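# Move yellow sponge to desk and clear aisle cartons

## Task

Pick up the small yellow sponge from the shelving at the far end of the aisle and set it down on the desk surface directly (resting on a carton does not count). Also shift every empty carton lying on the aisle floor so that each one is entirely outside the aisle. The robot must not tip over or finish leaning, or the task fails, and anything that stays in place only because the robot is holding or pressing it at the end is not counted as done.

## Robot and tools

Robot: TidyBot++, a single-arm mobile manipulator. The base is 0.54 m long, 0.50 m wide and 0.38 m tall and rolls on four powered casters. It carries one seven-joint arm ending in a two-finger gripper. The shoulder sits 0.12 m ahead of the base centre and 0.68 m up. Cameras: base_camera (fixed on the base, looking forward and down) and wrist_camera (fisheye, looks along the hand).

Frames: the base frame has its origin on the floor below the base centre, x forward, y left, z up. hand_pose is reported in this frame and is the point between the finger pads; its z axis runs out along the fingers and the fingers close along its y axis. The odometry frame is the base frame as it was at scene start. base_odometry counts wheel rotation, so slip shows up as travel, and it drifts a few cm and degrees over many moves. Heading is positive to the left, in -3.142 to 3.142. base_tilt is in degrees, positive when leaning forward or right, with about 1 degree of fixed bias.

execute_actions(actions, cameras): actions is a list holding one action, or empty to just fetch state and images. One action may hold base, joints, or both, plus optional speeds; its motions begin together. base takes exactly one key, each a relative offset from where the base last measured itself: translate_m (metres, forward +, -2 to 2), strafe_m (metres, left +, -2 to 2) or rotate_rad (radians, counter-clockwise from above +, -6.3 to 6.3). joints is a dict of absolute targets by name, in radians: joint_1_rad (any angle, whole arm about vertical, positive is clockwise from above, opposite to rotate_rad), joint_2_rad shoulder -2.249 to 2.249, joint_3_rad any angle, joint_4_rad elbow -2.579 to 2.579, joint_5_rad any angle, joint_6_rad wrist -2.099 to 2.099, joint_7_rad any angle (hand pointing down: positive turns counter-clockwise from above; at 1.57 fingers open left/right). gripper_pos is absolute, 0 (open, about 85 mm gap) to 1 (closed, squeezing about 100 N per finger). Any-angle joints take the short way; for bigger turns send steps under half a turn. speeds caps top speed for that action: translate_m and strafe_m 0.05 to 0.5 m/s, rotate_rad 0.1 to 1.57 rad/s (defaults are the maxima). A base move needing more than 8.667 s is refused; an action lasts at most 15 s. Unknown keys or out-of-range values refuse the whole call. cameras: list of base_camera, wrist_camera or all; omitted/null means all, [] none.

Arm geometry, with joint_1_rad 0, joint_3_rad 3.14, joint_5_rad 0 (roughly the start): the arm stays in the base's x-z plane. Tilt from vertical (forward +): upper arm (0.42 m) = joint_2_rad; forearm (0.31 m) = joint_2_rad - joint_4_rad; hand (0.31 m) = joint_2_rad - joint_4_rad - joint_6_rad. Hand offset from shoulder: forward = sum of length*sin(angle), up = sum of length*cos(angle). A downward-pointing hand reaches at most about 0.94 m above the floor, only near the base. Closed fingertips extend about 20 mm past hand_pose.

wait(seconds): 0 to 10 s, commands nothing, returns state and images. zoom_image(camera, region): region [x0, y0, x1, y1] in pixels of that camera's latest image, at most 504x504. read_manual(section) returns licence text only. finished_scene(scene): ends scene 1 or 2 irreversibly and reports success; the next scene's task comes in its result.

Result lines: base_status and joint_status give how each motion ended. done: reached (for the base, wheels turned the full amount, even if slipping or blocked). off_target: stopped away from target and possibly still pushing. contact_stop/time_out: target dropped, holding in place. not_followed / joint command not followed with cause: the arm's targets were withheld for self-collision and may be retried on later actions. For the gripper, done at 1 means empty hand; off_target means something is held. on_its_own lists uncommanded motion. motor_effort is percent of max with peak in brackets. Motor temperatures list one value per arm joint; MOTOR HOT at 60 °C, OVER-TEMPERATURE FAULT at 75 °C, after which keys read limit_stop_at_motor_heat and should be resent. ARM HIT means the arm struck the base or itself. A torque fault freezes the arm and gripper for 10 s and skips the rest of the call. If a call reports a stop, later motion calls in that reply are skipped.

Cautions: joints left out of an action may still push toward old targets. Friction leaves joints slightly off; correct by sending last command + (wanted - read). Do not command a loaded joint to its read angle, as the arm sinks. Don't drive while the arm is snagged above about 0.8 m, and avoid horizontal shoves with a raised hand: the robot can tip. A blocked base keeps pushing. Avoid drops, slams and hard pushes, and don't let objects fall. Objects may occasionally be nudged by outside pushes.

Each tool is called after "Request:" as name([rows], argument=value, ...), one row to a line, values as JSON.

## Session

Request:
execute_actions([
  {"joints":{"joint_1_rad":0,"joint_2_rad":-0.6,"joint_3_rad":3.14,"joint_4_rad":-2.2,"joint_5_rad":0,"joint_6_rad":-0.4,"joint_7_rad":1.57}},
])

Scene clock: 1.40 s.
Motor temperatures (°C, as the motors report them): [34 32 30 29 34 36 39]
base_odometry: x=+0.000 y=+0.000 heading=+0.000 (m, m, rad; odometry frame)
base_tilt: forward=-0.7 right=-0.4 (deg)
base_status: not commanded
joint_positions: joint_1_rad=-0.017 joint_2_rad=-0.596 joint_3_rad=+3.151 joint_4_rad=-2.212 joint_5_rad=-0.002 joint_6_rad=-0.419 joint_7_rad=+1.571 gripper_pos=+0.000
joint_status: all done
motor_effort: joint_1_rad=+0(1) joint_2_rad=+0(3) joint_3_rad=+0(0) joint_4_rad=+20(19) joint_5_rad=+1(1) joint_6_rad=+9(9) joint_7_rad=+1(0) (%)
hand_pose: x=+0.4753 y=+0.0039 z=+0.8763 quat_wxyz=(-0.006, +0.851, +0.002, +0.525) (m; base frame)
pictures: base_camera, wrist_camera
camera_calibration (this result's frames):
wrist_camera: T_world_to_cam=[[-0.0272464, -0.999596, -0.00805705, 0.016978], [-0.472406, 0.0199789, -0.881155, 1.04836], [0.88096, -0.0202021, -0.472759, 0.129691], [0, 0, 0, 1]] pos_world=[0.381459, -0.00135382, 0.985214]
Images, in order (width x height): base_camera 644x364, wrist_camera 644x476.

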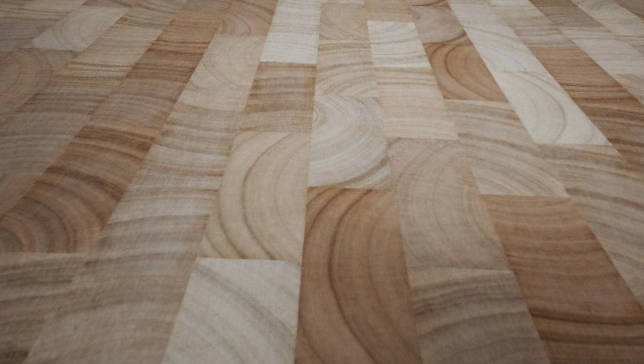

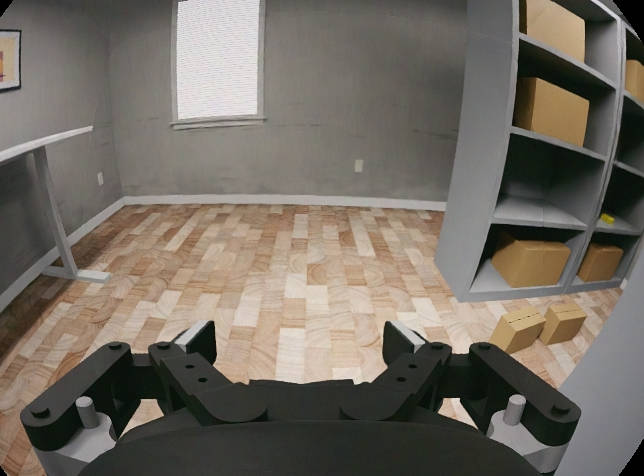

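Request:
execute_actions([
  {"base":{"translate_m":1.08}},
], cameras=[])

Request:
execute_actions([
  {"base":{"rotate_rad":-1.58},"joints":{"joint_6_rad":-0.5}},
])

Scene clock: 5.53 s.
Motor temperatures (°C, as the motors report them): [34 32 30 29 34 36 39]
base_odometry: x=+1.080 y=+0.000 heading=+0.000 (m, m, rad; odometry frame)
base_tilt: forward=-0.7 right=-0.4 (deg)
base_status: done
joint_positions: joint_1_rad=-0.017 joint_2_rad=-0.598 joint_3_rad=+3.151 joint_4_rad=-2.212 joint_5_rad=-0.002 joint_6_rad=-0.419 joint_7_rad=+1.571 gripper_pos=+0.000
joint_status: not commanded
motor_effort: joint_1_rad=+0(0) joint_2_rad=-1(3) joint_3_rad=+0(1) joint_4_rad=+20(20) joint_5_rad=+1(1) joint_6_rad=+9(10) joint_7_rad=+0(0) (%)
hand_pose: x=+0.4749 y=+0.0039 z=+0.8770 quat_wxyz=(-0.006, +0.850, +0.002, +0.526) (m; base frame)
pictures: none
No camera images: the call's "cameras" was empty. Leave "cameras" out to get every camera's image.

Scene clock: 7.83 s.
Motor temperatures (°C, as the motors report them): [34 32 30 29 34 36 39]
base_odometry: x=+1.080 y=+0.000 heading=-1.580 (m, m, rad; odometry frame)
base_tilt: forward=-0.7 right=-0.4 (deg)
base_status: done
joint_positions: joint_1_rad=-0.016 joint_2_rad=-0.598 joint_3_rad=+3.150 joint_4_rad=-2.212 joint_5_rad=-0.002 joint_6_rad=-0.481 joint_7_rad=+1.571 gripper_pos=+0.000
joint_status: all done
motor_effort: joint_1_rad=+0(1) joint_2_rad=+0(1) joint_3_rad=+0(1) joint_4_rad=+19(19) joint_5_rad=+1(0) joint_6_rad=+9(9) joint_7_rad=+1(0) (%)
hand_pose: x=+0.4657 y=+0.0039 z=+0.8601 quat_wxyz=(-0.005, +0.866, +0.002, +0.500) (m; base frame)
pictures: base_camera, wrist_camera
camera_calibration (this result's frames):
wrist_camera: T_world_to_cam=[[-0.0275477, -0.999606, -0.00538173, 0.0144341], [-0.524259, 0.0190314, -0.851346, 1.02811], [0.851113, -0.0206312, -0.524577, 0.188913], [0, 0, 0, 1]] pos_world=[0.378608, -0.00124038, 0.974454]
Images, in order (width x height): base_camera 644x364, wrist_camera 644x476.

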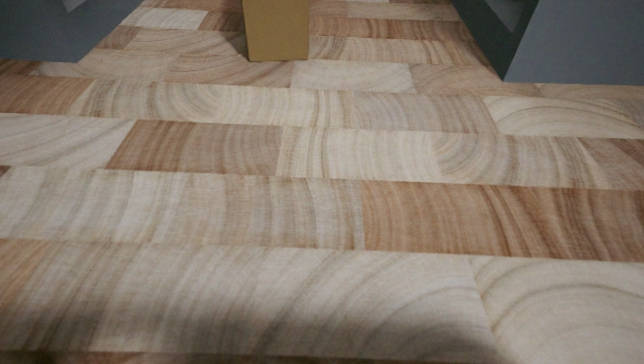

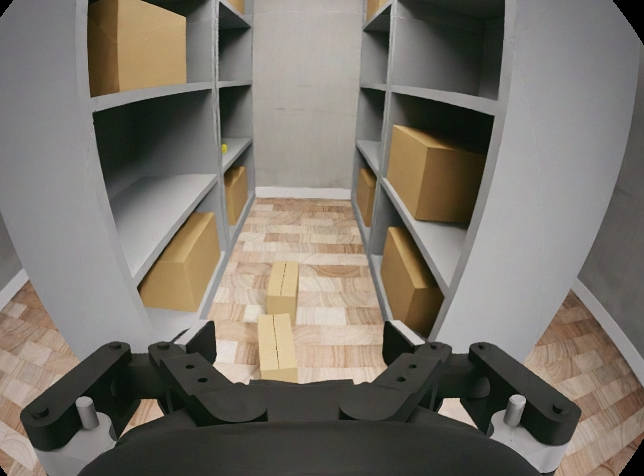

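Request:
execute_actions([
  {"base":{"strafe_m":0.09},"joints":{"joint_1_rad":0.0,"joint_2_rad":1.45,"joint_4_rad":-0.52,"joint_6_rad":-0.63}},
], cameras=[])

Request:
execute_actions([
  {"base":{"translate_m":0.6}},
])

Scene clock: 12.17 s.
Motor temperatures (°C, as the motors report them): [34 32 30 29 34 36 39]
base_odometry: x=+1.170 y=-0.001 heading=-1.581 (m, m, rad; odometry frame)
base_tilt: forward=-0.6 right=-0.4 (deg)
base_status: done
joint_positions: joint_1_rad=-0.016 joint_2_rad=+1.447 joint_3_rad=+3.146 joint_4_rad=-0.542 joint_5_rad=-0.002 joint_6_rad=-0.604 joint_7_rad=+1.571 gripper_pos=+0.000
joint_status: all done
motor_effort: joint_1_rad=+0(0) joint_2_rad=-51(53) joint_3_rad=-2(2) joint_4_rad=+17(20) joint_5_rad=+1(0) joint_6_rad=+6(9) joint_7_rad=+0(1) (%)
hand_pose: x=+0.9863 y=+0.0139 z=+0.3406 quat_wxyz=(-0.001, +0.963, +0.007, +0.271) (m; base frame)
pictures: none
No camera images: the call's "cameras" was empty. Leave "cameras" out to get every camera's image.

Scene clock: 14.70 s.
Motor temperatures (°C, as the motors report them): [34 32 30 29 34 36 39]
base_odometry: x=+1.165 y=-0.601 heading=-1.580 (m, m, rad; odometry frame)
base_tilt: forward=-0.6 right=-0.4 (deg)
base_status: done
joint_positions: joint_1_rad=-0.016 joint_2_rad=+1.447 joint_3_rad=+3.146 joint_4_rad=-0.538 joint_5_rad=-0.002 joint_6_rad=-0.607 joint_7_rad=+1.571 gripper_pos=+0.000
joint_status: not commanded
motor_effort: joint_1_rad=+0(2) joint_2_rad=-52(53) joint_3_rad=-2(2) joint_4_rad=+17(17) joint_5_rad=+1(1) joint_6_rad=+6(6) joint_7_rad=+0(0) (%)
hand_pose: x=+0.9868 y=+0.0136 z=+0.3416 quat_wxyz=(-0.001, +0.962, +0.007, +0.271) (m; base frame)
pictures: base_camera, wrist_camera
camera_calibration (this result's frames):
wrist_camera: T_world_to_cam=[[-0.0168681, -0.999642, 0.0207652, 0.0162437], [-0.866763, 0.00426656, -0.498703, 1.0774], [0.498436, -0.0264107, -0.866524, -0.0614249], [0, 0, 0, 1]] pos_world=[0.964743, 0.0100188, 0.483741]
Images, in order (width x height): base_camera 644x364, wrist_camera 644x476.

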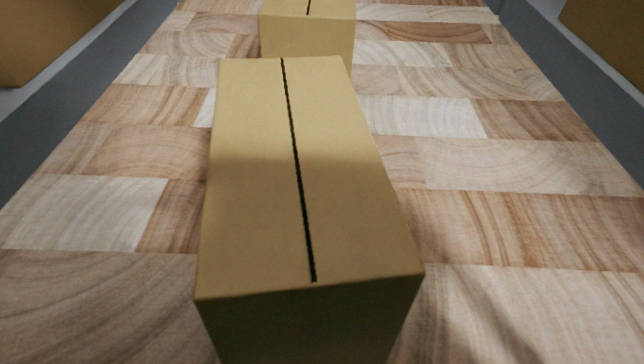

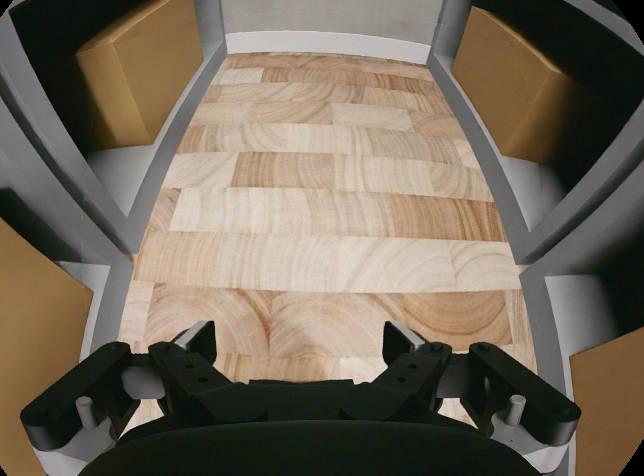

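Request:
execute_actions([
  {"base":{"translate_m":0.15},"speeds":{"translate_m":0.15},"joints":{"joint_1_rad":0.03}},
], cameras=[])

Request:
execute_actions([
  {"joints":{"joint_2_rad":1.75}},
])

Request:
execute_actions([
  {"base":{"translate_m":-0.4},"speeds":{"translate_m":0.25}},
], cameras=["base_camera"])

Scene clock: 17.27 s.
Motor temperatures (°C, as the motors report them): [34 32 30 29 34 36 39]
base_odometry: x=+1.164 y=-0.751 heading=-1.579 (m, m, rad; odometry frame)
base_tilt: forward=-0.6 right=-0.4 (deg)
base_status: done
joint_positions: joint_1_rad=+0.014 joint_2_rad=+1.447 joint_3_rad=+3.146 joint_4_rad=-0.537 joint_5_rad=-0.002 joint_6_rad=-0.607 joint_7_rad=+1.571 gripper_pos=+0.000
joint_status: all done
motor_effort: joint_1_rad=+0(3) joint_2_rad=-53(53) joint_3_rad=-1(2) joint_4_rad=+17(17) joint_5_rad=+1(0) joint_6_rad=+6(7) joint_7_rad=+1(0) (%)
hand_pose: x=+0.9871 y=-0.0124 z=+0.3420 quat_wxyz=(+0.003, +0.962, -0.007, +0.272) (m; base frame)
pictures: none
No camera images: the call's "cameras" was empty. Leave "cameras" out to get every camera's image.

Scene clock: 19.07 s.
Motor temperatures (°C, as the motors report them): [34 33 30 29 34 36 39]
base_odometry: x=+1.164 y=-0.751 heading=-1.579 (m, m, rad; odometry frame)
base_tilt: forward=-0.6 right=-0.4 (deg)
base_status: not commanded
joint_positions: joint_1_rad=+0.014 joint_2_rad=+1.746 joint_3_rad=+3.146 joint_4_rad=-0.529 joint_5_rad=-0.002 joint_6_rad=-0.610 joint_7_rad=+1.571 gripper_pos=+0.000
joint_status: all done
motor_effort: joint_1_rad=+0(0) joint_2_rad=-48(54) joint_3_rad=-2(2) joint_4_rad=+13(17) joint_5_rad=+1(1) joint_6_rad=+3(6) joint_7_rad=+1(0) (%)
hand_pose: x=+0.8521 y=-0.0105 z=+0.1041 quat_wxyz=(+0.002, +0.992, -0.007, +0.128) (m; base frame)
pictures: base_camera, wrist_camera
camera_calibration (this result's frames):
wrist_camera: T_world_to_cam=[[-0.0394422, -0.998793, 0.0292788, 0.0131692], [-0.973231, 0.0317603, -0.227622, 0.905093], [0.226417, -0.037473, -0.973309, 0.042082], [0, 0, 0, 1]] pos_world=[0.871856, -0.0140157, 0.246592]
Images, in order (width x height): base_camera 644x364, wrist_camera 644x476.

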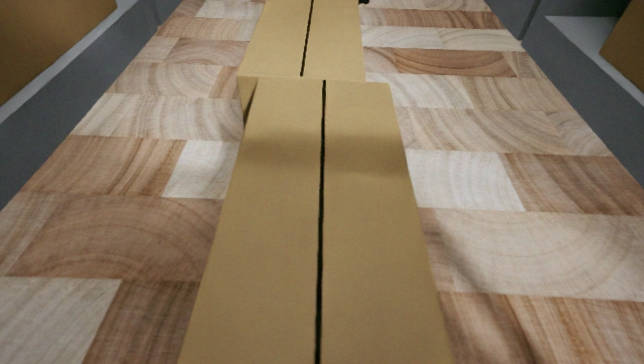

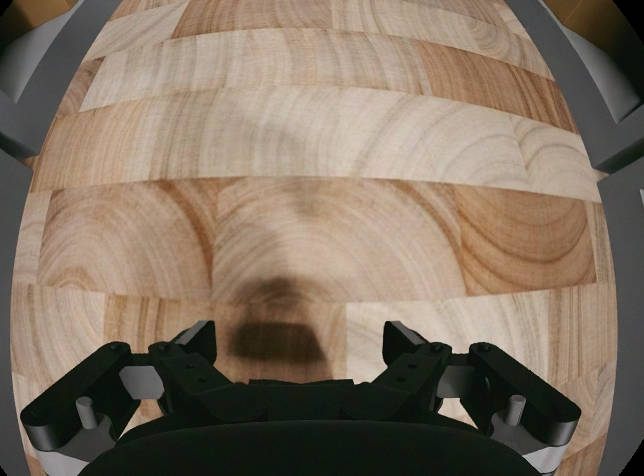

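Scene clock: 21.53 s.
Motor temperatures (°C, as the motors report them): [34 33 30 29 34 36 39]
base_odometry: x=+1.167 y=-0.351 heading=-1.579 (m, m, rad; odometry frame)
base_tilt: forward=-0.7 right=-0.4 (deg)
base_status: done
joint_positions: joint_1_rad=+0.016 joint_2_rad=+1.744 joint_3_rad=+3.146 joint_4_rad=-0.526 joint_5_rad=-0.002 joint_6_rad=-0.610 joint_7_rad=+1.571 gripper_pos=+0.000
joint_status: not commanded
motor_effort: joint_1_rad=+0(3) joint_2_rad=-48(49) joint_3_rad=-1(3) joint_4_rad=+13(13) joint_5_rad=+1(0) joint_6_rad=+3(3) joint_7_rad=+0(1) (%)
hand_pose: x=+0.8541 y=-0.0117 z=+0.1059 quat_wxyz=(+0.002, +0.991, -0.008, +0.130) (m; base frame)
pictures: base_camera
Images, in order (width x height): base_camera 644x364.

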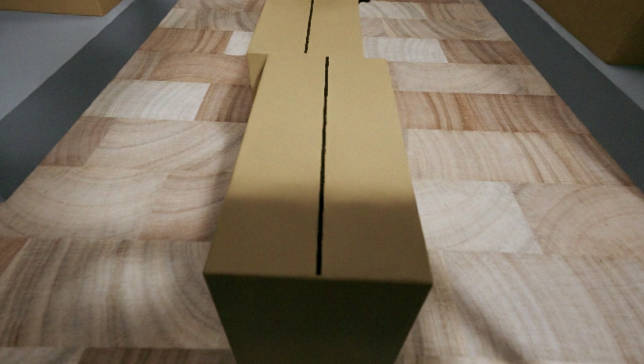

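Request:
execute_actions([
  {"base":{"translate_m":-0.52},"speeds":{"translate_m":0.3}},
], cameras=["base_camera"])

Request:
execute_actions([
  {"joints":{"joint_2_rad":1.3}},
], cameras=[])

Request:
execute_actions([
  {"base":{"strafe_m":-0.37},"joints":{"joint_1_rad":-1.57,"joint_2_rad":-0.32,"joint_4_rad":-2.5,"joint_6_rad":-0.8}},
], cameras=[])

Request:
execute_actions([
  {"base":{"translate_m":0.57}},
])

Request:
execute_actions([
  {"base":{"strafe_m":0.55},"speeds":{"strafe_m":0.3}},
], cameras=[])

Request:
execute_actions([
  {"base":{"strafe_m":-0.22}},
])

Scene clock: 25.37 s.
Motor temperatures (°C, as the motors report them): [34 33 30 29 34 36 39]
base_odometry: x=+1.172 y=+0.169 heading=-1.579 (m, m, rad; odometry frame)
base_tilt: forward=-0.6 right=-0.4 (deg)
base_status: done
joint_positions: joint_1_rad=+0.016 joint_2_rad=+1.744 joint_3_rad=+3.146 joint_4_rad=-0.525 joint_5_rad=-0.002 joint_6_rad=-0.610 joint_7_rad=+1.571 gripper_pos=+0.000
joint_status: not commanded
motor_effort: joint_1_rad=+0(2) joint_2_rad=-47(49) joint_3_rad=-2(2) joint_4_rad=+13(13) joint_5_rad=+1(0) joint_6_rad=+3(3) joint_7_rad=+0(0) (%)
hand_pose: x=+0.8549 y=-0.0117 z=+0.1066 quat_wxyz=(+0.002, +0.991, -0.008, +0.131) (m; base frame)
pictures: base_camera
Images, in order (width x height): base_camera 644x364.

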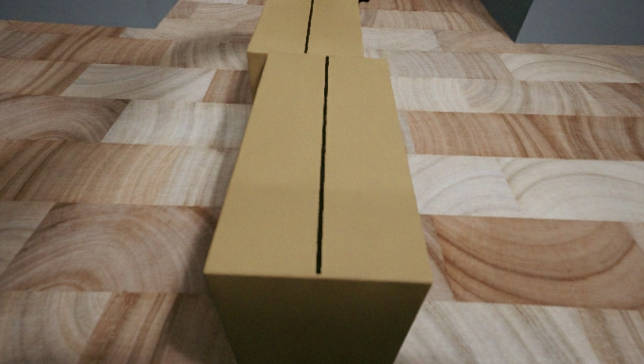

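Scene clock: 27.33 s.
Motor temperatures (°C, as the motors report them): [34 33 30 29 34 36 39]
base_odometry: x=+1.172 y=+0.169 heading=-1.579 (m, m, rad; odometry frame)
base_tilt: forward=-0.6 right=-0.4 (deg)
base_status: not commanded
joint_positions: joint_1_rad=+0.016 joint_2_rad=+1.302 joint_3_rad=+3.146 joint_4_rad=-0.519 joint_5_rad=-0.002 joint_6_rad=-0.610 joint_7_rad=+1.571 gripper_pos=+0.000
joint_status: all done
motor_effort: joint_1_rad=+0(0) joint_2_rad=-52(55) joint_3_rad=-2(2) joint_4_rad=+18(19) joint_5_rad=+1(1) joint_6_rad=+7(7) joint_7_rad=+0(0) (%)
hand_pose: x=+1.0320 y=-0.0145 z=+0.4794 quat_wxyz=(+0.004, +0.938, -0.008, +0.348) (m; base frame)
pictures: none
No camera images: the call's "cameras" was empty. Leave "cameras" out to get every camera's image.

Scene clock: 30.43 s.
Motor temperatures (°C, as the motors report them): [34 33 30 29 34 36 39]
base_odometry: x=+0.802 y=+0.172 heading=-1.579 (m, m, rad; odometry frame)
base_tilt: forward=-0.7 right=-0.4 (deg)
base_status: done
joint_positions: joint_1_rad=-1.547 joint_2_rad=-0.311 joint_3_rad=+3.132 joint_4_rad=-2.483 joint_5_rad=-0.002 joint_6_rad=-0.775 joint_7_rad=+1.571 gripper_pos=+0.000
joint_status: all done
motor_effort: joint_1_rad=+0(6) joint_2_rad=-3(54) joint_3_rad=+0(3) joint_4_rad=+14(18) joint_5_rad=+1(1) joint_6_rad=+3(7) joint_7_rad=+0(1) (%)
hand_pose: x=+0.1203 y=+0.1905 z=+0.5991 quat_wxyz=(-0.068, +0.709, +0.698, +0.070) (m; base frame)
pictures: none
No camera images: the call's "cameras" was empty. Leave "cameras" out to get every camera's image.

Scene clock: 32.90 s.
Motor temperatures (°C, as the motors report them): [34 33 30 29 34 36 39]
base_odometry: x=+0.797 y=-0.398 heading=-1.580 (m, m, rad; odometry frame)
base_tilt: forward=-0.7 right=-0.4 (deg)
base_status: done
joint_positions: joint_1_rad=-1.547 joint_2_rad=-0.311 joint_3_rad=+3.132 joint_4_rad=-2.483 joint_5_rad=-0.002 joint_6_rad=-0.775 joint_7_rad=+1.571 gripper_pos=+0.000
joint_status: not commanded
motor_effort: joint_1_rad=+0(0) joint_2_rad=-3(4) joint_3_rad=+0(1) joint_4_rad=+14(14) joint_5_rad=+1(1) joint_6_rad=+2(3) joint_7_rad=+1(1) (%)
hand_pose: x=+0.1202 y=+0.1905 z=+0.5991 quat_wxyz=(-0.068, +0.709, +0.698, +0.070) (m; base frame)
pictures: base_camera, wrist_camera
camera_calibration (this result's frames):
wrist_camera: T_world_to_cam=[[0.998813, -0.0387189, 0.0295491, -0.13734], [-0.0332874, -0.985532, -0.166191, 0.343134], [0.0355563, 0.165011, -0.985651, 0.688832], [0, 0, 0, 1]] pos_world=[0.124107, 0.219187, 0.740032]
Images, in order (width x height): base_camera 644x364, wrist_camera 644x476.

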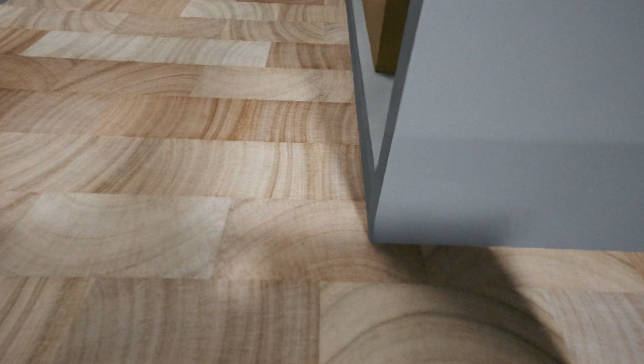

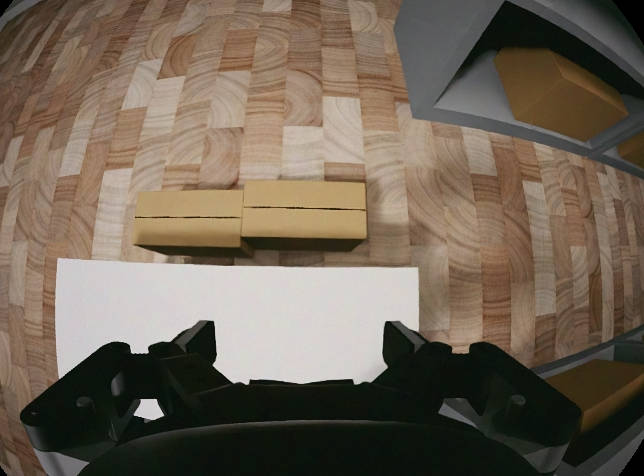

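Scene clock: 35.70 s.
Motor temperatures (°C, as the motors report them): [34 33 30 29 34 36 39]
base_odometry: x=+1.347 y=-0.403 heading=-1.580 (m, m, rad; odometry frame)
base_tilt: forward=-0.7 right=-0.4 (deg)
base_status: done
joint_positions: joint_1_rad=-1.547 joint_2_rad=-0.313 joint_3_rad=+3.132 joint_4_rad=-2.484 joint_5_rad=-0.002 joint_6_rad=-0.776 joint_7_rad=+1.571 gripper_pos=+0.000
joint_status: not commanded
motor_effort: joint_1_rad=+0(0) joint_2_rad=-3(5) joint_3_rad=+0(0) joint_4_rad=+14(14) joint_5_rad=+1(1) joint_6_rad=+3(3) joint_7_rad=+0(1) (%)
hand_pose: x=+0.1202 y=+0.1900 z=+0.5992 quat_wxyz=(-0.068, +0.709, +0.698, +0.070) (m; base frame)
pictures: none
No camera images: the call's "cameras" was empty. Leave "cameras" out to get every camera's image.

Scene clock: 37.43 s.
Motor temperatures (°C, as the motors report them): [34 33 30 29 34 36 39]
base_odometry: x=+1.127 y=-0.401 heading=-1.581 (m, m, rad; odometry frame)
base_tilt: forward=-0.7 right=-0.4 (deg)
base_status: done
joint_positions: joint_1_rad=-1.547 joint_2_rad=-0.320 joint_3_rad=+3.132 joint_4_rad=-2.488 joint_5_rad=-0.002 joint_6_rad=-0.777 joint_7_rad=+1.571 gripper_pos=+0.000
joint_status: not commanded
motor_effort: joint_1_rad=+0(0) joint_2_rad=-3(6) joint_3_rad=+0(0) joint_4_rad=+13(14) joint_5_rad=+1(0) joint_6_rad=+3(4) joint_7_rad=+0(0) (%)
hand_pose: x=+0.1202 y=+0.1882 z=+0.5990 quat_wxyz=(-0.068, +0.709, +0.698, +0.070) (m; base frame)
pictures: base_camera, wrist_camera
camera_calibration (this result's frames):
wrist_camera: T_world_to_cam=[[0.998817, -0.0385828, 0.0295813, -0.137411], [-0.033083, -0.985234, -0.167986, 0.341848], [0.0356258, 0.166809, -0.985345, 0.688636], [0, 0, 0, 1]] pos_world=[0.124025, 0.216628, 0.740035]
Images, in order (width x height): base_camera 644x364, wrist_camera 644x476.

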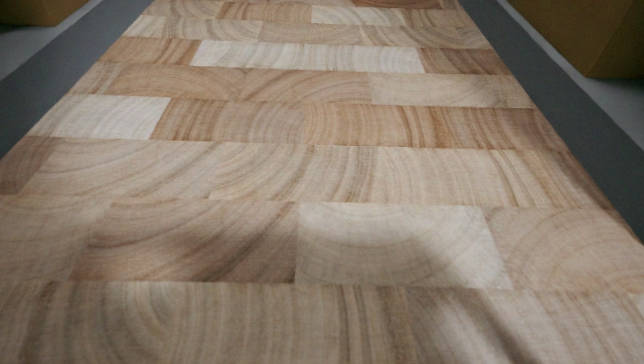

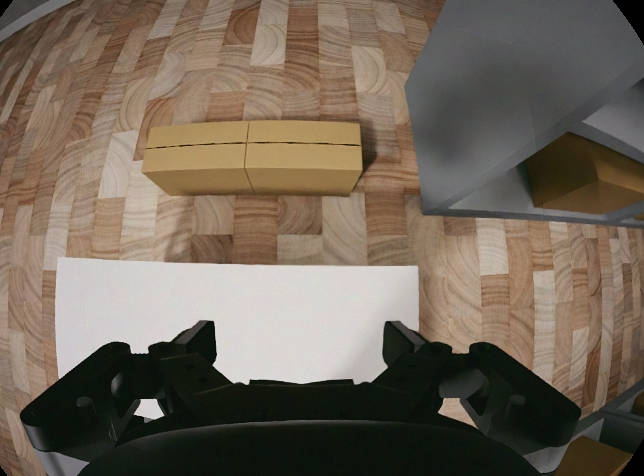

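Request:
execute_actions([
  {"base":{"translate_m":1.6},"joints":{"joint_6_rad":-0.15}},
])

Scene clock: 42.47 s.
Motor temperatures (°C, as the motors report them): [34 33 30 29 34 36 39]
base_odometry: x=+1.110 y=-2.001 heading=-1.581 (m, m, rad; odometry frame)
base_tilt: forward=-0.7 right=-0.4 (deg)
base_status: done
joint_positions: joint_1_rad=-1.548 joint_2_rad=-0.320 joint_3_rad=+3.132 joint_4_rad=-2.491 joint_5_rad=-0.002 joint_6_rad=-0.154 joint_7_rad=+1.571 gripper_pos=+0.000
joint_status: all done
motor_effort: joint_1_rad=+0(0) joint_2_rad=-6(5) joint_3_rad=+0(1) joint_4_rad=+16(17) joint_5_rad=+1(1) joint_6_rad=+8(9) joint_7_rad=+0(1) (%)
hand_pose: x=+0.1226 y=+0.3537 z=+0.6902 quat_wxyz=(-0.278, +0.654, +0.644, +0.283) (m; base frame)
pictures: base_camera, wrist_camera
camera_calibration (this result's frames):
wrist_camera: T_world_to_cam=[[0.998659, -0.05059, 0.0109845, -0.119035], [-0.0278822, -0.7044, -0.709255, 0.79391], [0.0436187, 0.707998, -0.704866, 0.364798], [0, 0, 0, 1]] pos_world=[0.125099, 0.294932, 0.821526]
Images, in order (width x height): base_camera 644x364, wrist_camera 644x476.

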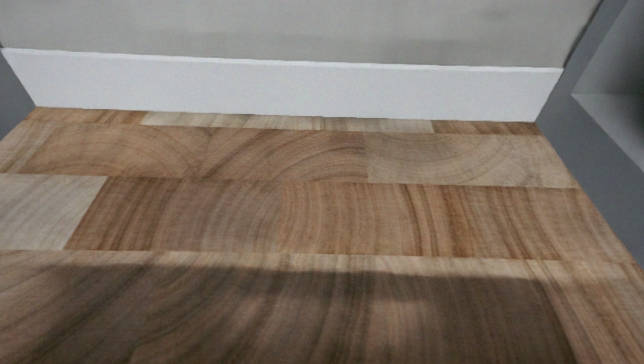

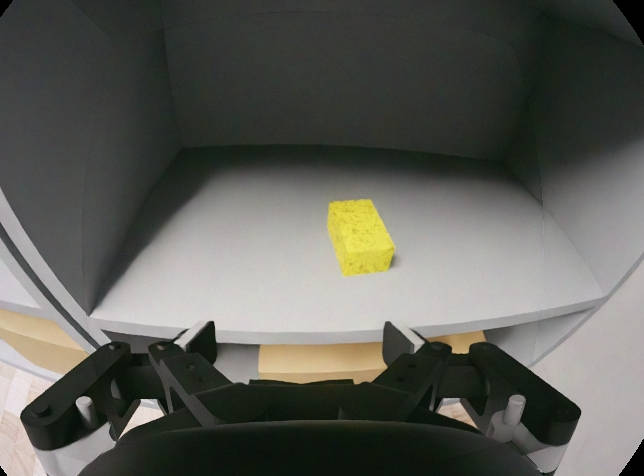

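Request:
execute_actions([
  {"base":{"strafe_m":-0.1},"joints":{"joint_6_rad":0.5}},
], cameras=[])

Request:
execute_actions([
  {"base":{"translate_m":0.165},"joints":{"joint_1_rad":-1.71,"joint_2_rad":0.49,"joint_4_rad":-2.37,"joint_6_rad":0.91}},
], cameras=["wrist_camera"])

Scene clock: 45.20 s.
Motor temperatures (°C, as the motors report them): [34 33 30 29 34 36 39]
base_odometry: x=+1.010 y=-2.000 heading=-1.581 (m, m, rad; odometry frame)
base_tilt: forward=-0.7 right=-0.4 (deg)
base_status: done
joint_positions: joint_1_rad=-1.548 joint_2_rad=-0.325 joint_3_rad=+3.132 joint_4_rad=-2.493 joint_5_rad=-0.002 joint_6_rad=+0.496 joint_7_rad=+1.571 gripper_pos=+0.000
joint_status: all done
motor_effort: joint_1_rad=+0(0) joint_2_rad=-7(8) joint_3_rad=+0(0) joint_4_rad=+17(18) joint_5_rad=+1(0) joint_6_rad=+10(10) joint_7_rad=+0(1) (%)
hand_pose: x=+0.1236 y=+0.4353 z=+0.8721 quat_wxyz=(-0.470, +0.529, +0.521, +0.478) (m; base frame)
pictures: none
No camera images: the call's "cameras" was empty. Leave "cameras" out to get every camera's image.

Scene clock: 47.30 s.
Motor temperatures (°C, as the motors report them): [34 33 30 29 34 36 39]
base_odometry: x=+1.008 y=-2.165 heading=-1.581 (m, m, rad; odometry frame)
base_tilt: forward=-0.7 right=-0.4 (deg)
base_status: done
joint_positions: joint_1_rad=-1.686 joint_2_rad=+0.483 joint_3_rad=+3.135 joint_4_rad=-2.392 joint_5_rad=-0.002 joint_6_rad=+0.882 joint_7_rad=+1.571 gripper_pos=+0.000
joint_status: all done
motor_effort: joint_1_rad=+0(1) joint_2_rad=-25(26) joint_3_rad=-1(1) joint_4_rad=+8(17) joint_5_rad=+1(1) joint_6_rad=+9(10) joint_7_rad=+0(0) (%)
hand_pose: x=+0.0497 y=+0.5579 z=+0.6237 quat_wxyz=(-0.408, +0.558, +0.627, +0.359) (m; base frame)
pictures: wrist_camera
camera_calibration (this result's frames):
wrist_camera: T_world_to_cam=[[0.996502, 0.0833568, -0.0060163, -0.0991398], [0.0308485, -0.433777, -0.900492, 0.853839], [-0.0776718, 0.897156, -0.43483, -0.0913891], [0, 0, 0, 1]] pos_world=[0.065355, 0.460629, 0.72854]
Images, in order (width x height): wrist_camera 644x476.

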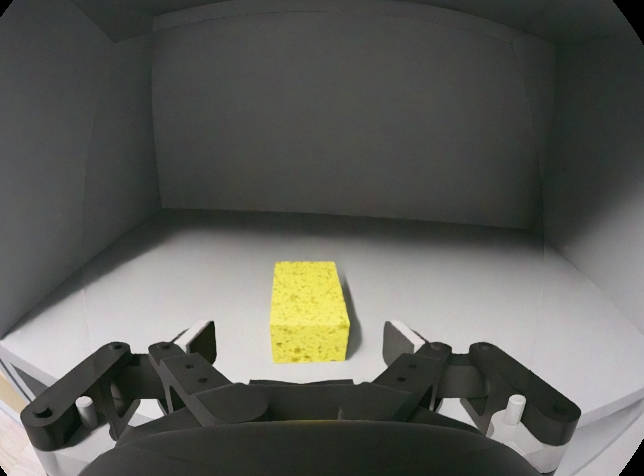

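Request:
execute_actions([
  {"base":{"translate_m":0.007},"joints":{"joint_2_rad":0.71,"joint_4_rad":-2.07,"joint_6_rad":0.785}},
], cameras=["wrist_camera"])

Request:
execute_actions([
  {"joints":{"gripper_pos":1}},
], cameras=["wrist_camera"])

Scene clock: 49.27 s.
Motor temperatures (°C, as the motors report them): [34 33 30 29 34 36 39]
base_odometry: x=+1.008 y=-2.173 heading=-1.581 (m, m, rad; odometry frame)
base_tilt: forward=-0.7 right=-0.4 (deg)
base_status: done
joint_positions: joint_1_rad=-1.692 joint_2_rad=+0.705 joint_3_rad=+3.135 joint_4_rad=-2.091 joint_5_rad=-0.002 joint_6_rad=+0.810 joint_7_rad=+1.571 gripper_pos=+0.000
joint_status: all done
motor_effort: joint_1_rad=+0(3) joint_2_rad=-33(34) joint_3_rad=-1(3) joint_4_rad=+10(10) joint_5_rad=+1(1) joint_6_rad=+10(10) joint_7_rad=+0(1) (%)
hand_pose: x=+0.0340 y=+0.6585 z=+0.5812 quat_wxyz=(-0.411, +0.555, +0.627, +0.360) (m; base frame)
pictures: wrist_camera
camera_calibration (this result's frames):
wrist_camera: T_world_to_cam=[[0.996098, 0.0879226, -0.00762162, -0.0942668], [0.0307992, -0.427262, -0.903603, 0.857279], [-0.0827035, 0.899842, -0.428303, -0.206738], [0, 0, 0, 1]] pos_world=[0.0503974, 0.560603, 0.685375]
Images, in order (width x height): wrist_camera 644x476.

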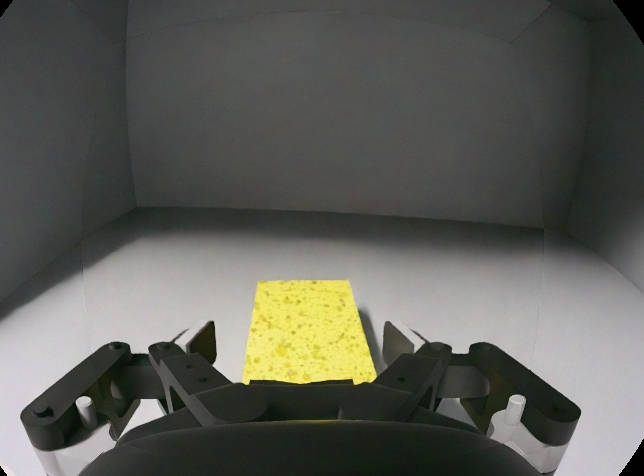

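Scene clock: 50.37 s.
Motor temperatures (°C, as the motors report them): [34 33 30 29 34 36 39]
base_odometry: x=+1.008 y=-2.173 heading=-1.581 (m, m, rad; odometry frame)
base_tilt: forward=-0.7 right=-0.4 (deg)
base_status: not commanded
joint_positions: joint_1_rad=-1.692 joint_2_rad=+0.705 joint_3_rad=+3.135 joint_4_rad=-2.088 joint_5_rad=-0.002 joint_6_rad=+0.810 joint_7_rad=+1.571 gripper_pos=+0.430
joint_status: gripper_pos off_target (ended at +0.430, target +1.000)
motor_effort: joint_1_rad=+0(0) joint_2_rad=-33(33) joint_3_rad=-1(2) joint_4_rad=+10(10) joint_5_rad=+1(1) joint_6_rad=+9(10) joint_7_rad=+0(1) (%)
hand_pose: x=+0.0339 y=+0.6597 z=+0.5823 quat_wxyz=(-0.412, +0.555, +0.626, +0.361) (m; base frame)
pictures: wrist_camera
camera_calibration (this result's frames):
wrist_camera: T_world_to_cam=[[0.996097, 0.087931, -0.00772881, -0.0941608], [0.0304754, -0.424758, -0.904794, 0.857816], [-0.0828423, 0.901026, -0.42578, -0.209607], [0, 0, 0, 1]] pos_world=[0.0502866, 0.561505, 0.686172]
Images, in order (width x height): wrist_camera 644x476.

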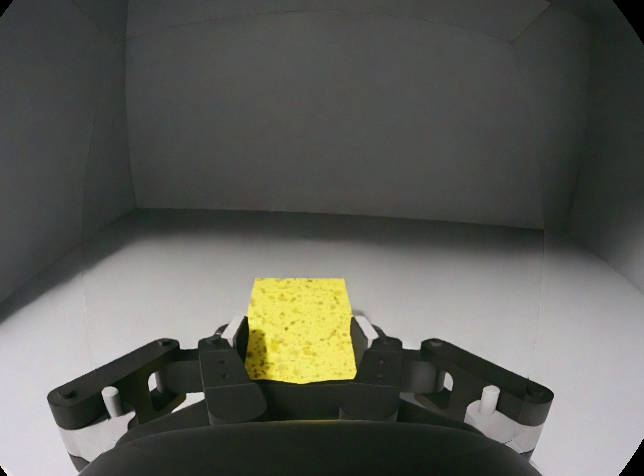

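Request:
execute_actions([
  {"joints":{"joint_2_rad":0.3,"joint_4_rad":-2.4}},
], cameras=[])

Request:
execute_actions([
  {"joints":{"joint_2_rad":-0.32,"joint_4_rad":-2.5,"joint_6_rad":0.1}},
], cameras=[])

Request:
execute_actions([
  {"joints":{"joint_1_rad":-3.16}},
], cameras=[])

Request:
execute_actions([
  {"base":{"strafe_m":0.1},"joints":{"joint_2_rad":-0.6,"joint_4_rad":-1.6,"joint_6_rad":-0.85}},
], cameras=[])

Request:
execute_actions([
  {"base":{"translate_m":-2.0}},
], cameras=["wrist_camera"])

Request:
execute_actions([
  {"base":{"translate_m":-0.5}},
], cameras=["wrist_camera"])

Scene clock: 53.13 s.
Motor temperatures (°C, as the motors report them): [34 33 30 29 34 36 39]
base_odometry: x=+1.008 y=-2.173 heading=-1.581 (m, m, rad; odometry frame)
base_tilt: forward=-0.7 right=-0.4 (deg)
base_status: not commanded
joint_positions: joint_1_rad=-1.692 joint_2_rad=+0.307 joint_3_rad=+3.135 joint_4_rad=-2.382 joint_5_rad=-0.002 joint_6_rad=+0.810 joint_7_rad=+1.571 gripper_pos=+0.430
joint_status: all done
motor_effort: joint_1_rad=+0(0) joint_2_rad=-22(34) joint_3_rad=-1(1) joint_4_rad=+12(11) joint_5_rad=+1(1) joint_6_rad=+10(10) joint_7_rad=+1(1) (%)
hand_pose: x=+0.0467 y=+0.5566 z=+0.7059 quat_wxyz=(-0.444, +0.535, +0.605, +0.389) (m; base frame)
pictures: none
No camera images: the call's "cameras" was empty. Leave "cameras" out to get every camera's image.

Scene clock: 55.00 s.
Motor temperatures (°C, as the motors report them): [34 33 30 29 34 36 39]
base_odometry: x=+1.008 y=-2.173 heading=-1.581 (m, m, rad; odometry frame)
base_tilt: forward=-0.7 right=-0.4 (deg)
base_status: not commanded
joint_positions: joint_1_rad=-1.692 joint_2_rad=-0.311 joint_3_rad=+3.135 joint_4_rad=-2.480 joint_5_rad=-0.002 joint_6_rad=+0.124 joint_7_rad=+1.571 gripper_pos=+0.430
joint_status: all done
motor_effort: joint_1_rad=+0(0) joint_2_rad=-7(23) joint_3_rad=+0(1) joint_4_rad=+17(17) joint_5_rad=+1(1) joint_6_rad=+10(10) joint_7_rad=+0(1) (%)
hand_pose: x=+0.0657 y=+0.4042 z=+0.7629 quat_wxyz=(-0.391, +0.564, +0.641, +0.344) (m; base frame)
pictures: none
No camera images: the call's "cameras" was empty. Leave "cameras" out to get every camera's image.

Scene clock: 57.70 s.
Motor temperatures (°C, as the motors report them): [34 33 30 29 34 36 39]
base_odometry: x=+1.008 y=-2.173 heading=-1.581 (m, m, rad; odometry frame)
base_tilt: forward=-0.7 right=-0.4 (deg)
base_status: not commanded
joint_positions: joint_1_rad=-3.139 joint_2_rad=-0.311 joint_3_rad=+3.135 joint_4_rad=-2.480 joint_5_rad=-0.002 joint_6_rad=+0.124 joint_7_rad=+1.571 gripper_pos=+0.430
joint_status: all done
motor_effort: joint_1_rad=+0(0) joint_2_rad=-7(7) joint_3_rad=+0(1) joint_4_rad=+17(18) joint_5_rad=+0(1) joint_6_rad=+9(9) joint_7_rad=+0(0) (%)
hand_pose: x=-0.2887 y=-0.0030 z=+0.7629 quat_wxyz=(-0.521, -0.001, +0.854, -0.001) (m; base frame)
pictures: none
No camera images: the call's "cameras" was empty. Leave "cameras" out to get every camera's image.

Scene clock: 59.87 s.
Motor temperatures (°C, as the motors report them): [34 33 30 29 34 36 39]
base_odometry: x=+1.108 y=-2.174 heading=-1.581 (m, m, rad; odometry frame)
base_tilt: forward=-0.7 right=-0.4 (deg)
base_status: done
joint_positions: joint_1_rad=-3.140 joint_2_rad=-0.591 joint_3_rad=+3.137 joint_4_rad=-1.618 joint_5_rad=-0.002 joint_6_rad=-0.824 joint_7_rad=+1.571 gripper_pos=+0.430
joint_status: all done
motor_effort: joint_1_rad=+0(1) joint_2_rad=+1(7) joint_3_rad=+0(1) joint_4_rad=+18(20) joint_5_rad=+1(0) joint_6_rad=+10(9) joint_7_rad=+0(0) (%)
hand_pose: x=-0.2145 y=-0.0038 z=+1.1078 quat_wxyz=(-0.601, -0.002, +0.799, -0.001) (m; base frame)
pictures: none
No camera images: the call's "cameras" was empty. Leave "cameras" out to get every camera's image.

Scene clock: 65.23 s.
Motor temperatures (°C, as the motors report them): [34 33 30 29 34 36 39]
base_odometry: x=+1.129 y=-0.174 heading=-1.581 (m, m, rad; odometry frame)
base_tilt: forward=-0.7 right=-0.4 (deg)
base_status: done
joint_positions: joint_1_rad=-3.140 joint_2_rad=-0.596 joint_3_rad=+3.137 joint_4_rad=-1.617 joint_5_rad=-0.002 joint_6_rad=-0.828 joint_7_rad=+1.571 gripper_pos=+0.430
joint_status: not commanded
motor_effort: joint_1_rad=+0(0) joint_2_rad=+1(4) joint_3_rad=+0(0) joint_4_rad=+18(18) joint_5_rad=+1(1) joint_6_rad=+10(10) joint_7_rad=+0(0) (%)
hand_pose: x=-0.2120 y=-0.0038 z=+1.1088 quat_wxyz=(-0.602, -0.002, +0.798, -0.001) (m; base frame)
pictures: wrist_camera
camera_calibration (this result's frames):
wrist_camera: T_world_to_cam=[[0.0321928, 0.999462, -0.00634154, 0.0107743], [0.300507, -0.0157302, -0.95365, 1.17285], [-0.953236, 0.028795, -0.300851, 0.265633], [0, 0, 0, 1]] pos_world=[-0.0995861, 0.0000318955, 1.19848]
Images, in order (width x height): wrist_camera 644x476.

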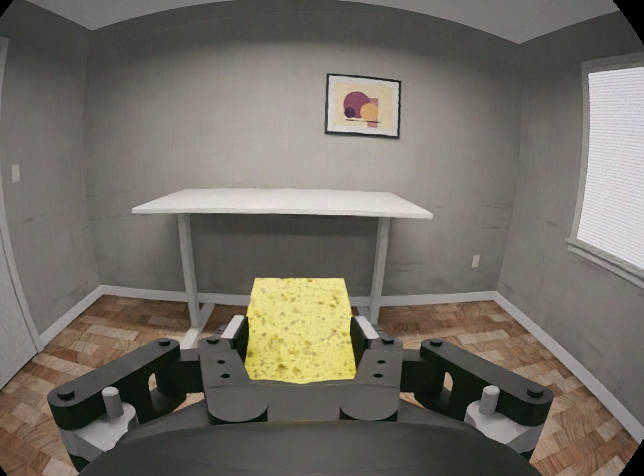

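Scene clock: 67.60 s.
Motor temperatures (°C, as the motors report them): [34 33 30 29 34 36 39]
base_odometry: x=+1.135 y=+0.327 heading=-1.581 (m, m, rad; odometry frame)
base_tilt: forward=-0.7 right=-0.4 (deg)
base_status: done
joint_positions: joint_1_rad=-3.140 joint_2_rad=-0.593 joint_3_rad=+3.137 joint_4_rad=-1.617 joint_5_rad=-0.002 joint_6_rad=-0.829 joint_7_rad=+1.571 gripper_pos=+0.430
joint_status: not commanded
motor_effort: joint_1_rad=+0(0) joint_2_rad=+1(4) joint_3_rad=+0(1) joint_4_rad=+18(18) joint_5_rad=+1(1) joint_6_rad=+10(10) joint_7_rad=+1(0) (%)
hand_pose: x=-0.2133 y=-0.0038 z=+1.1076 quat_wxyz=(-0.601, -0.002, +0.799, -0.001) (m; base frame)
pictures: wrist_camera
camera_calibration (this result's frames):
wrist_camera: T_world_to_cam=[[0.032218, 0.999462, -0.00621607, 0.0106719], [0.30431, -0.0157332, -0.952443, 1.17156], [-0.952028, 0.0287942, -0.304653, 0.268505], [0, 0, 0, 1]] pos_world=[-0.101238, 0.0000348163, 1.19771]
Images, in order (width x height): wrist_camera 644x476.

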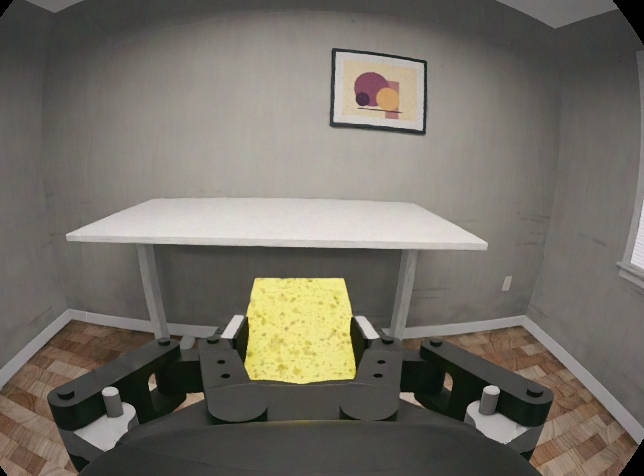

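Request:
execute_actions([
  {"base":{"translate_m":-0.7},"joints":{"joint_2_rad":0.027,"joint_4_rad":-1.365,"joint_6_rad":-0.55}},
], cameras=["wrist_camera"])

Request:
execute_actions([
  {"joints":{"joint_4_rad":-1.49,"joint_6_rad":-0.46}},
], cameras=[])

Request:
execute_actions([
  {"joints":{"joint_4_rad":-1.54,"joint_6_rad":-0.41}},
], cameras=["wrist_camera"])

Scene clock: 71.63 s.
Motor temperatures (°C, as the motors report them): [34 33 30 29 34 36 39]
base_odometry: x=+1.142 y=+1.027 heading=-1.581 (m, m, rad; odometry frame)
base_tilt: forward=-0.7 right=-0.4 (deg)
base_status: done
joint_positions: joint_1_rad=-3.140 joint_2_rad=+0.037 joint_3_rad=+3.137 joint_4_rad=-1.387 joint_5_rad=-0.002 joint_6_rad=-0.575 joint_7_rad=+1.571 gripper_pos=+0.430
joint_status: all done
motor_effort: joint_1_rad=+0(0) joint_2_rad=-21(26) joint_3_rad=-1(1) joint_4_rad=+20(20) joint_5_rad=+1(1) joint_6_rad=+10(9) joint_7_rad=+0(0) (%)
hand_pose: x=-0.4906 y=-0.0036 z=+1.0191 quat_wxyz=(-0.541, -0.001, +0.841, -0.002) (m; base frame)
pictures: wrist_camera
camera_calibration (this result's frames):
wrist_camera: T_world_to_cam=[[0.0328027, 0.999453, -0.00422383, 0.0171243], [0.439664, -0.018225, -0.897978, 1.1826], [-0.897563, 0.027599, -0.440021, 0.142222], [0, 0, 0, 1]] pos_world=[-0.392856, 0.000512837, 1.12461]
Images, in order (width x height): wrist_camera 644x476.

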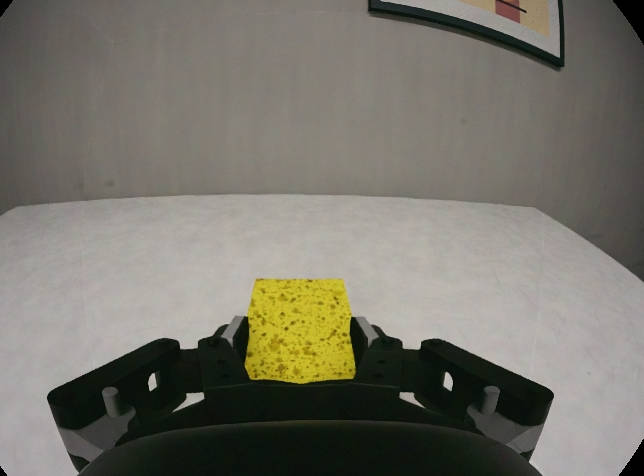

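Scene clock: 72.63 s.
Motor temperatures (°C, as the motors report them): [34 33 30 29 34 36 39]
base_odometry: x=+1.142 y=+1.027 heading=-1.581 (m, m, rad; odometry frame)
base_tilt: forward=-0.7 right=-0.4 (deg)
base_status: not commanded
joint_positions: joint_1_rad=-3.140 joint_2_rad=+0.034 joint_3_rad=+3.137 joint_4_rad=-1.468 joint_5_rad=-0.002 joint_6_rad=-0.483 joint_7_rad=+1.571 gripper_pos=+0.431
joint_status: all done
motor_effort: joint_1_rad=+0(0) joint_2_rad=-21(22) joint_3_rad=-1(0) joint_4_rad=+20(20) joint_5_rad=+1(1) joint_6_rad=+9(10) joint_7_rad=+0(0) (%)
hand_pose: x=-0.4938 y=-0.0036 z=+0.9983 quat_wxyz=(-0.546, -0.001, +0.838, -0.002) (m; base frame)
pictures: none
No camera images: the call's "cameras" was empty. Leave "cameras" out to get every camera's image.

Scene clock: 73.37 s.
Motor temperatures (°C, as the motors report them): [34 33 30 29 34 36 39]
base_odometry: x=+1.142 y=+1.027 heading=-1.581 (m, m, rad; odometry frame)
base_tilt: forward=-0.7 right=-0.4 (deg)
base_status: not commanded
joint_positions: joint_1_rad=-3.140 joint_2_rad=+0.025 joint_3_rad=+3.137 joint_4_rad=-1.507 joint_5_rad=-0.002 joint_6_rad=-0.424 joint_7_rad=+1.571 gripper_pos=+0.431
joint_status: all done
motor_effort: joint_1_rad=+1(1) joint_2_rad=-18(21) joint_3_rad=+0(0) joint_4_rad=+17(19) joint_5_rad=+1(1) joint_6_rad=+8(9) joint_7_rad=+1(0) (%)
hand_pose: x=-0.4939 y=-0.0036 z=+0.9979 quat_wxyz=(-0.559, -0.001, +0.829, -0.002) (m; base frame)
pictures: wrist_camera
camera_calibration (this result's frames):
wrist_camera: T_world_to_cam=[[0.0328306, 0.999444, -0.00574447, 0.0186657], [0.400652, -0.0184261, -0.916045, 1.16373], [-0.915642, 0.0277728, -0.401035, 0.0821361], [0, 0, 0, 1]] pos_world=[-0.391657, 0.000506497, 1.09908]
Images, in order (width x height): wrist_camera 644x476.

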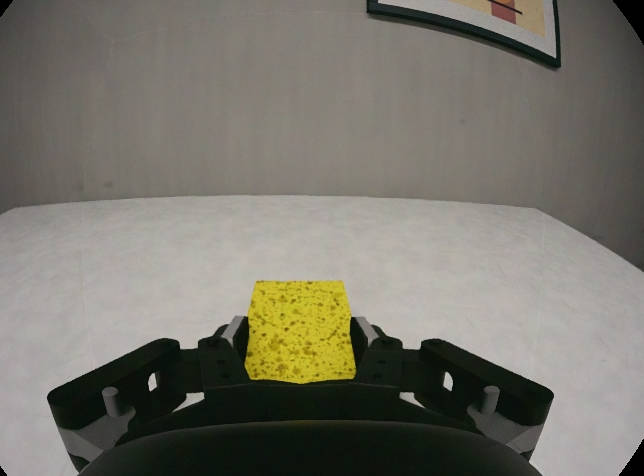

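Down. Release.

Request:
execute_actions([
  {"joints":{"gripper_pos":0,"joint_4_rad":-1.5}},
], cameras=[])

Request:
execute_actions([
  {"base":{"translate_m":0.15},"joints":{"joint_4_rad":-1.35}},
], cameras=["wrist_camera"])

Request:
finished_scene(scene=2)

Scene clock: 75.63 s.
Motor temperatures (°C, as the motors report them): [34 33 30 29 34 36 39]
base_odometry: x=+1.142 y=+1.027 heading=-1.581 (m, m, rad; odometry frame)
base_tilt: forward=-0.7 right=-0.4 (deg)
base_status: not commanded
joint_positions: joint_1_rad=-3.140 joint_2_rad=+0.025 joint_3_rad=+3.137 joint_4_rad=-1.504 joint_5_rad=-0.002 joint_6_rad=-0.424 joint_7_rad=+1.571 gripper_pos=+0.000
joint_status: all done
motor_effort: joint_1_rad=+0(1) joint_2_rad=-21(21) joint_3_rad=-1(0) joint_4_rad=+19(20) joint_5_rad=+1(1) joint_6_rad=+10(10) joint_7_rad=+0(0) (%)
hand_pose: x=-0.4945 y=-0.0036 z=+0.9994 quat_wxyz=(-0.560, -0.001, +0.829, -0.002) (m; base frame)
pictures: none
No camera images: the call's "cameras" was empty. Leave "cameras" out to get every camera's image.

Scene clock: 77.07 s.
Motor temperatures (°C, as the motors report them): [34 33 30 29 34 36 39]
base_odometry: x=+1.141 y=+0.876 heading=-1.582 (m, m, rad; odometry frame)
base_tilt: forward=-0.7 right=-0.4 (deg)
base_status: done
joint_positions: joint_1_rad=-3.140 joint_2_rad=+0.018 joint_3_rad=+3.137 joint_4_rad=-1.364 joint_5_rad=-0.002 joint_6_rad=-0.424 joint_7_rad=+1.571 gripper_pos=+0.000
joint_status: all done
motor_effort: joint_1_rad=+0(1) joint_2_rad=-21(24) joint_3_rad=+0(0) joint_4_rad=+19(19) joint_5_rad=+0(0) joint_6_rad=+10(10) joint_7_rad=+0(1) (%)
hand_pose: x=-0.4998 y=-0.0040 z=+1.0890 quat_wxyz=(-0.619, -0.001, +0.785, -0.002) (m; base frame)
pictures: wrist_camera
camera_calibration (this result's frames):
wrist_camera: T_world_to_cam=[[0.0311003, 0.999455, -0.0110451, 0.0246155], [0.259525, -0.0187461, -0.965555, 1.23296], [-0.965236, 0.0271626, -0.259966, -0.0651446], [0, 0, 0, 1]] pos_world=[-0.383629, 0.000280622, 1.17383]
Images, in order (width x height): wrist_camera 644x476.

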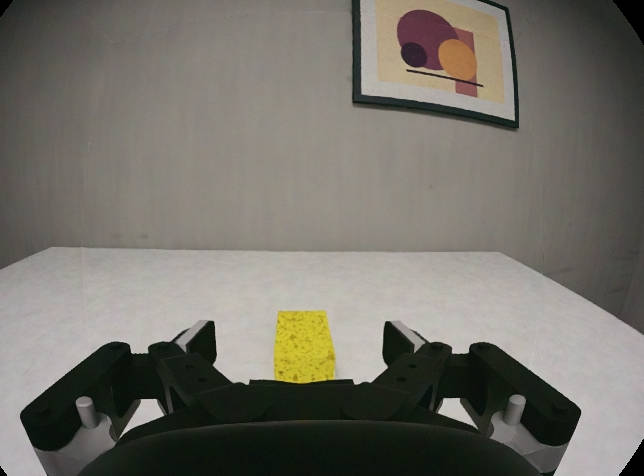

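The scene is finished: the task was done.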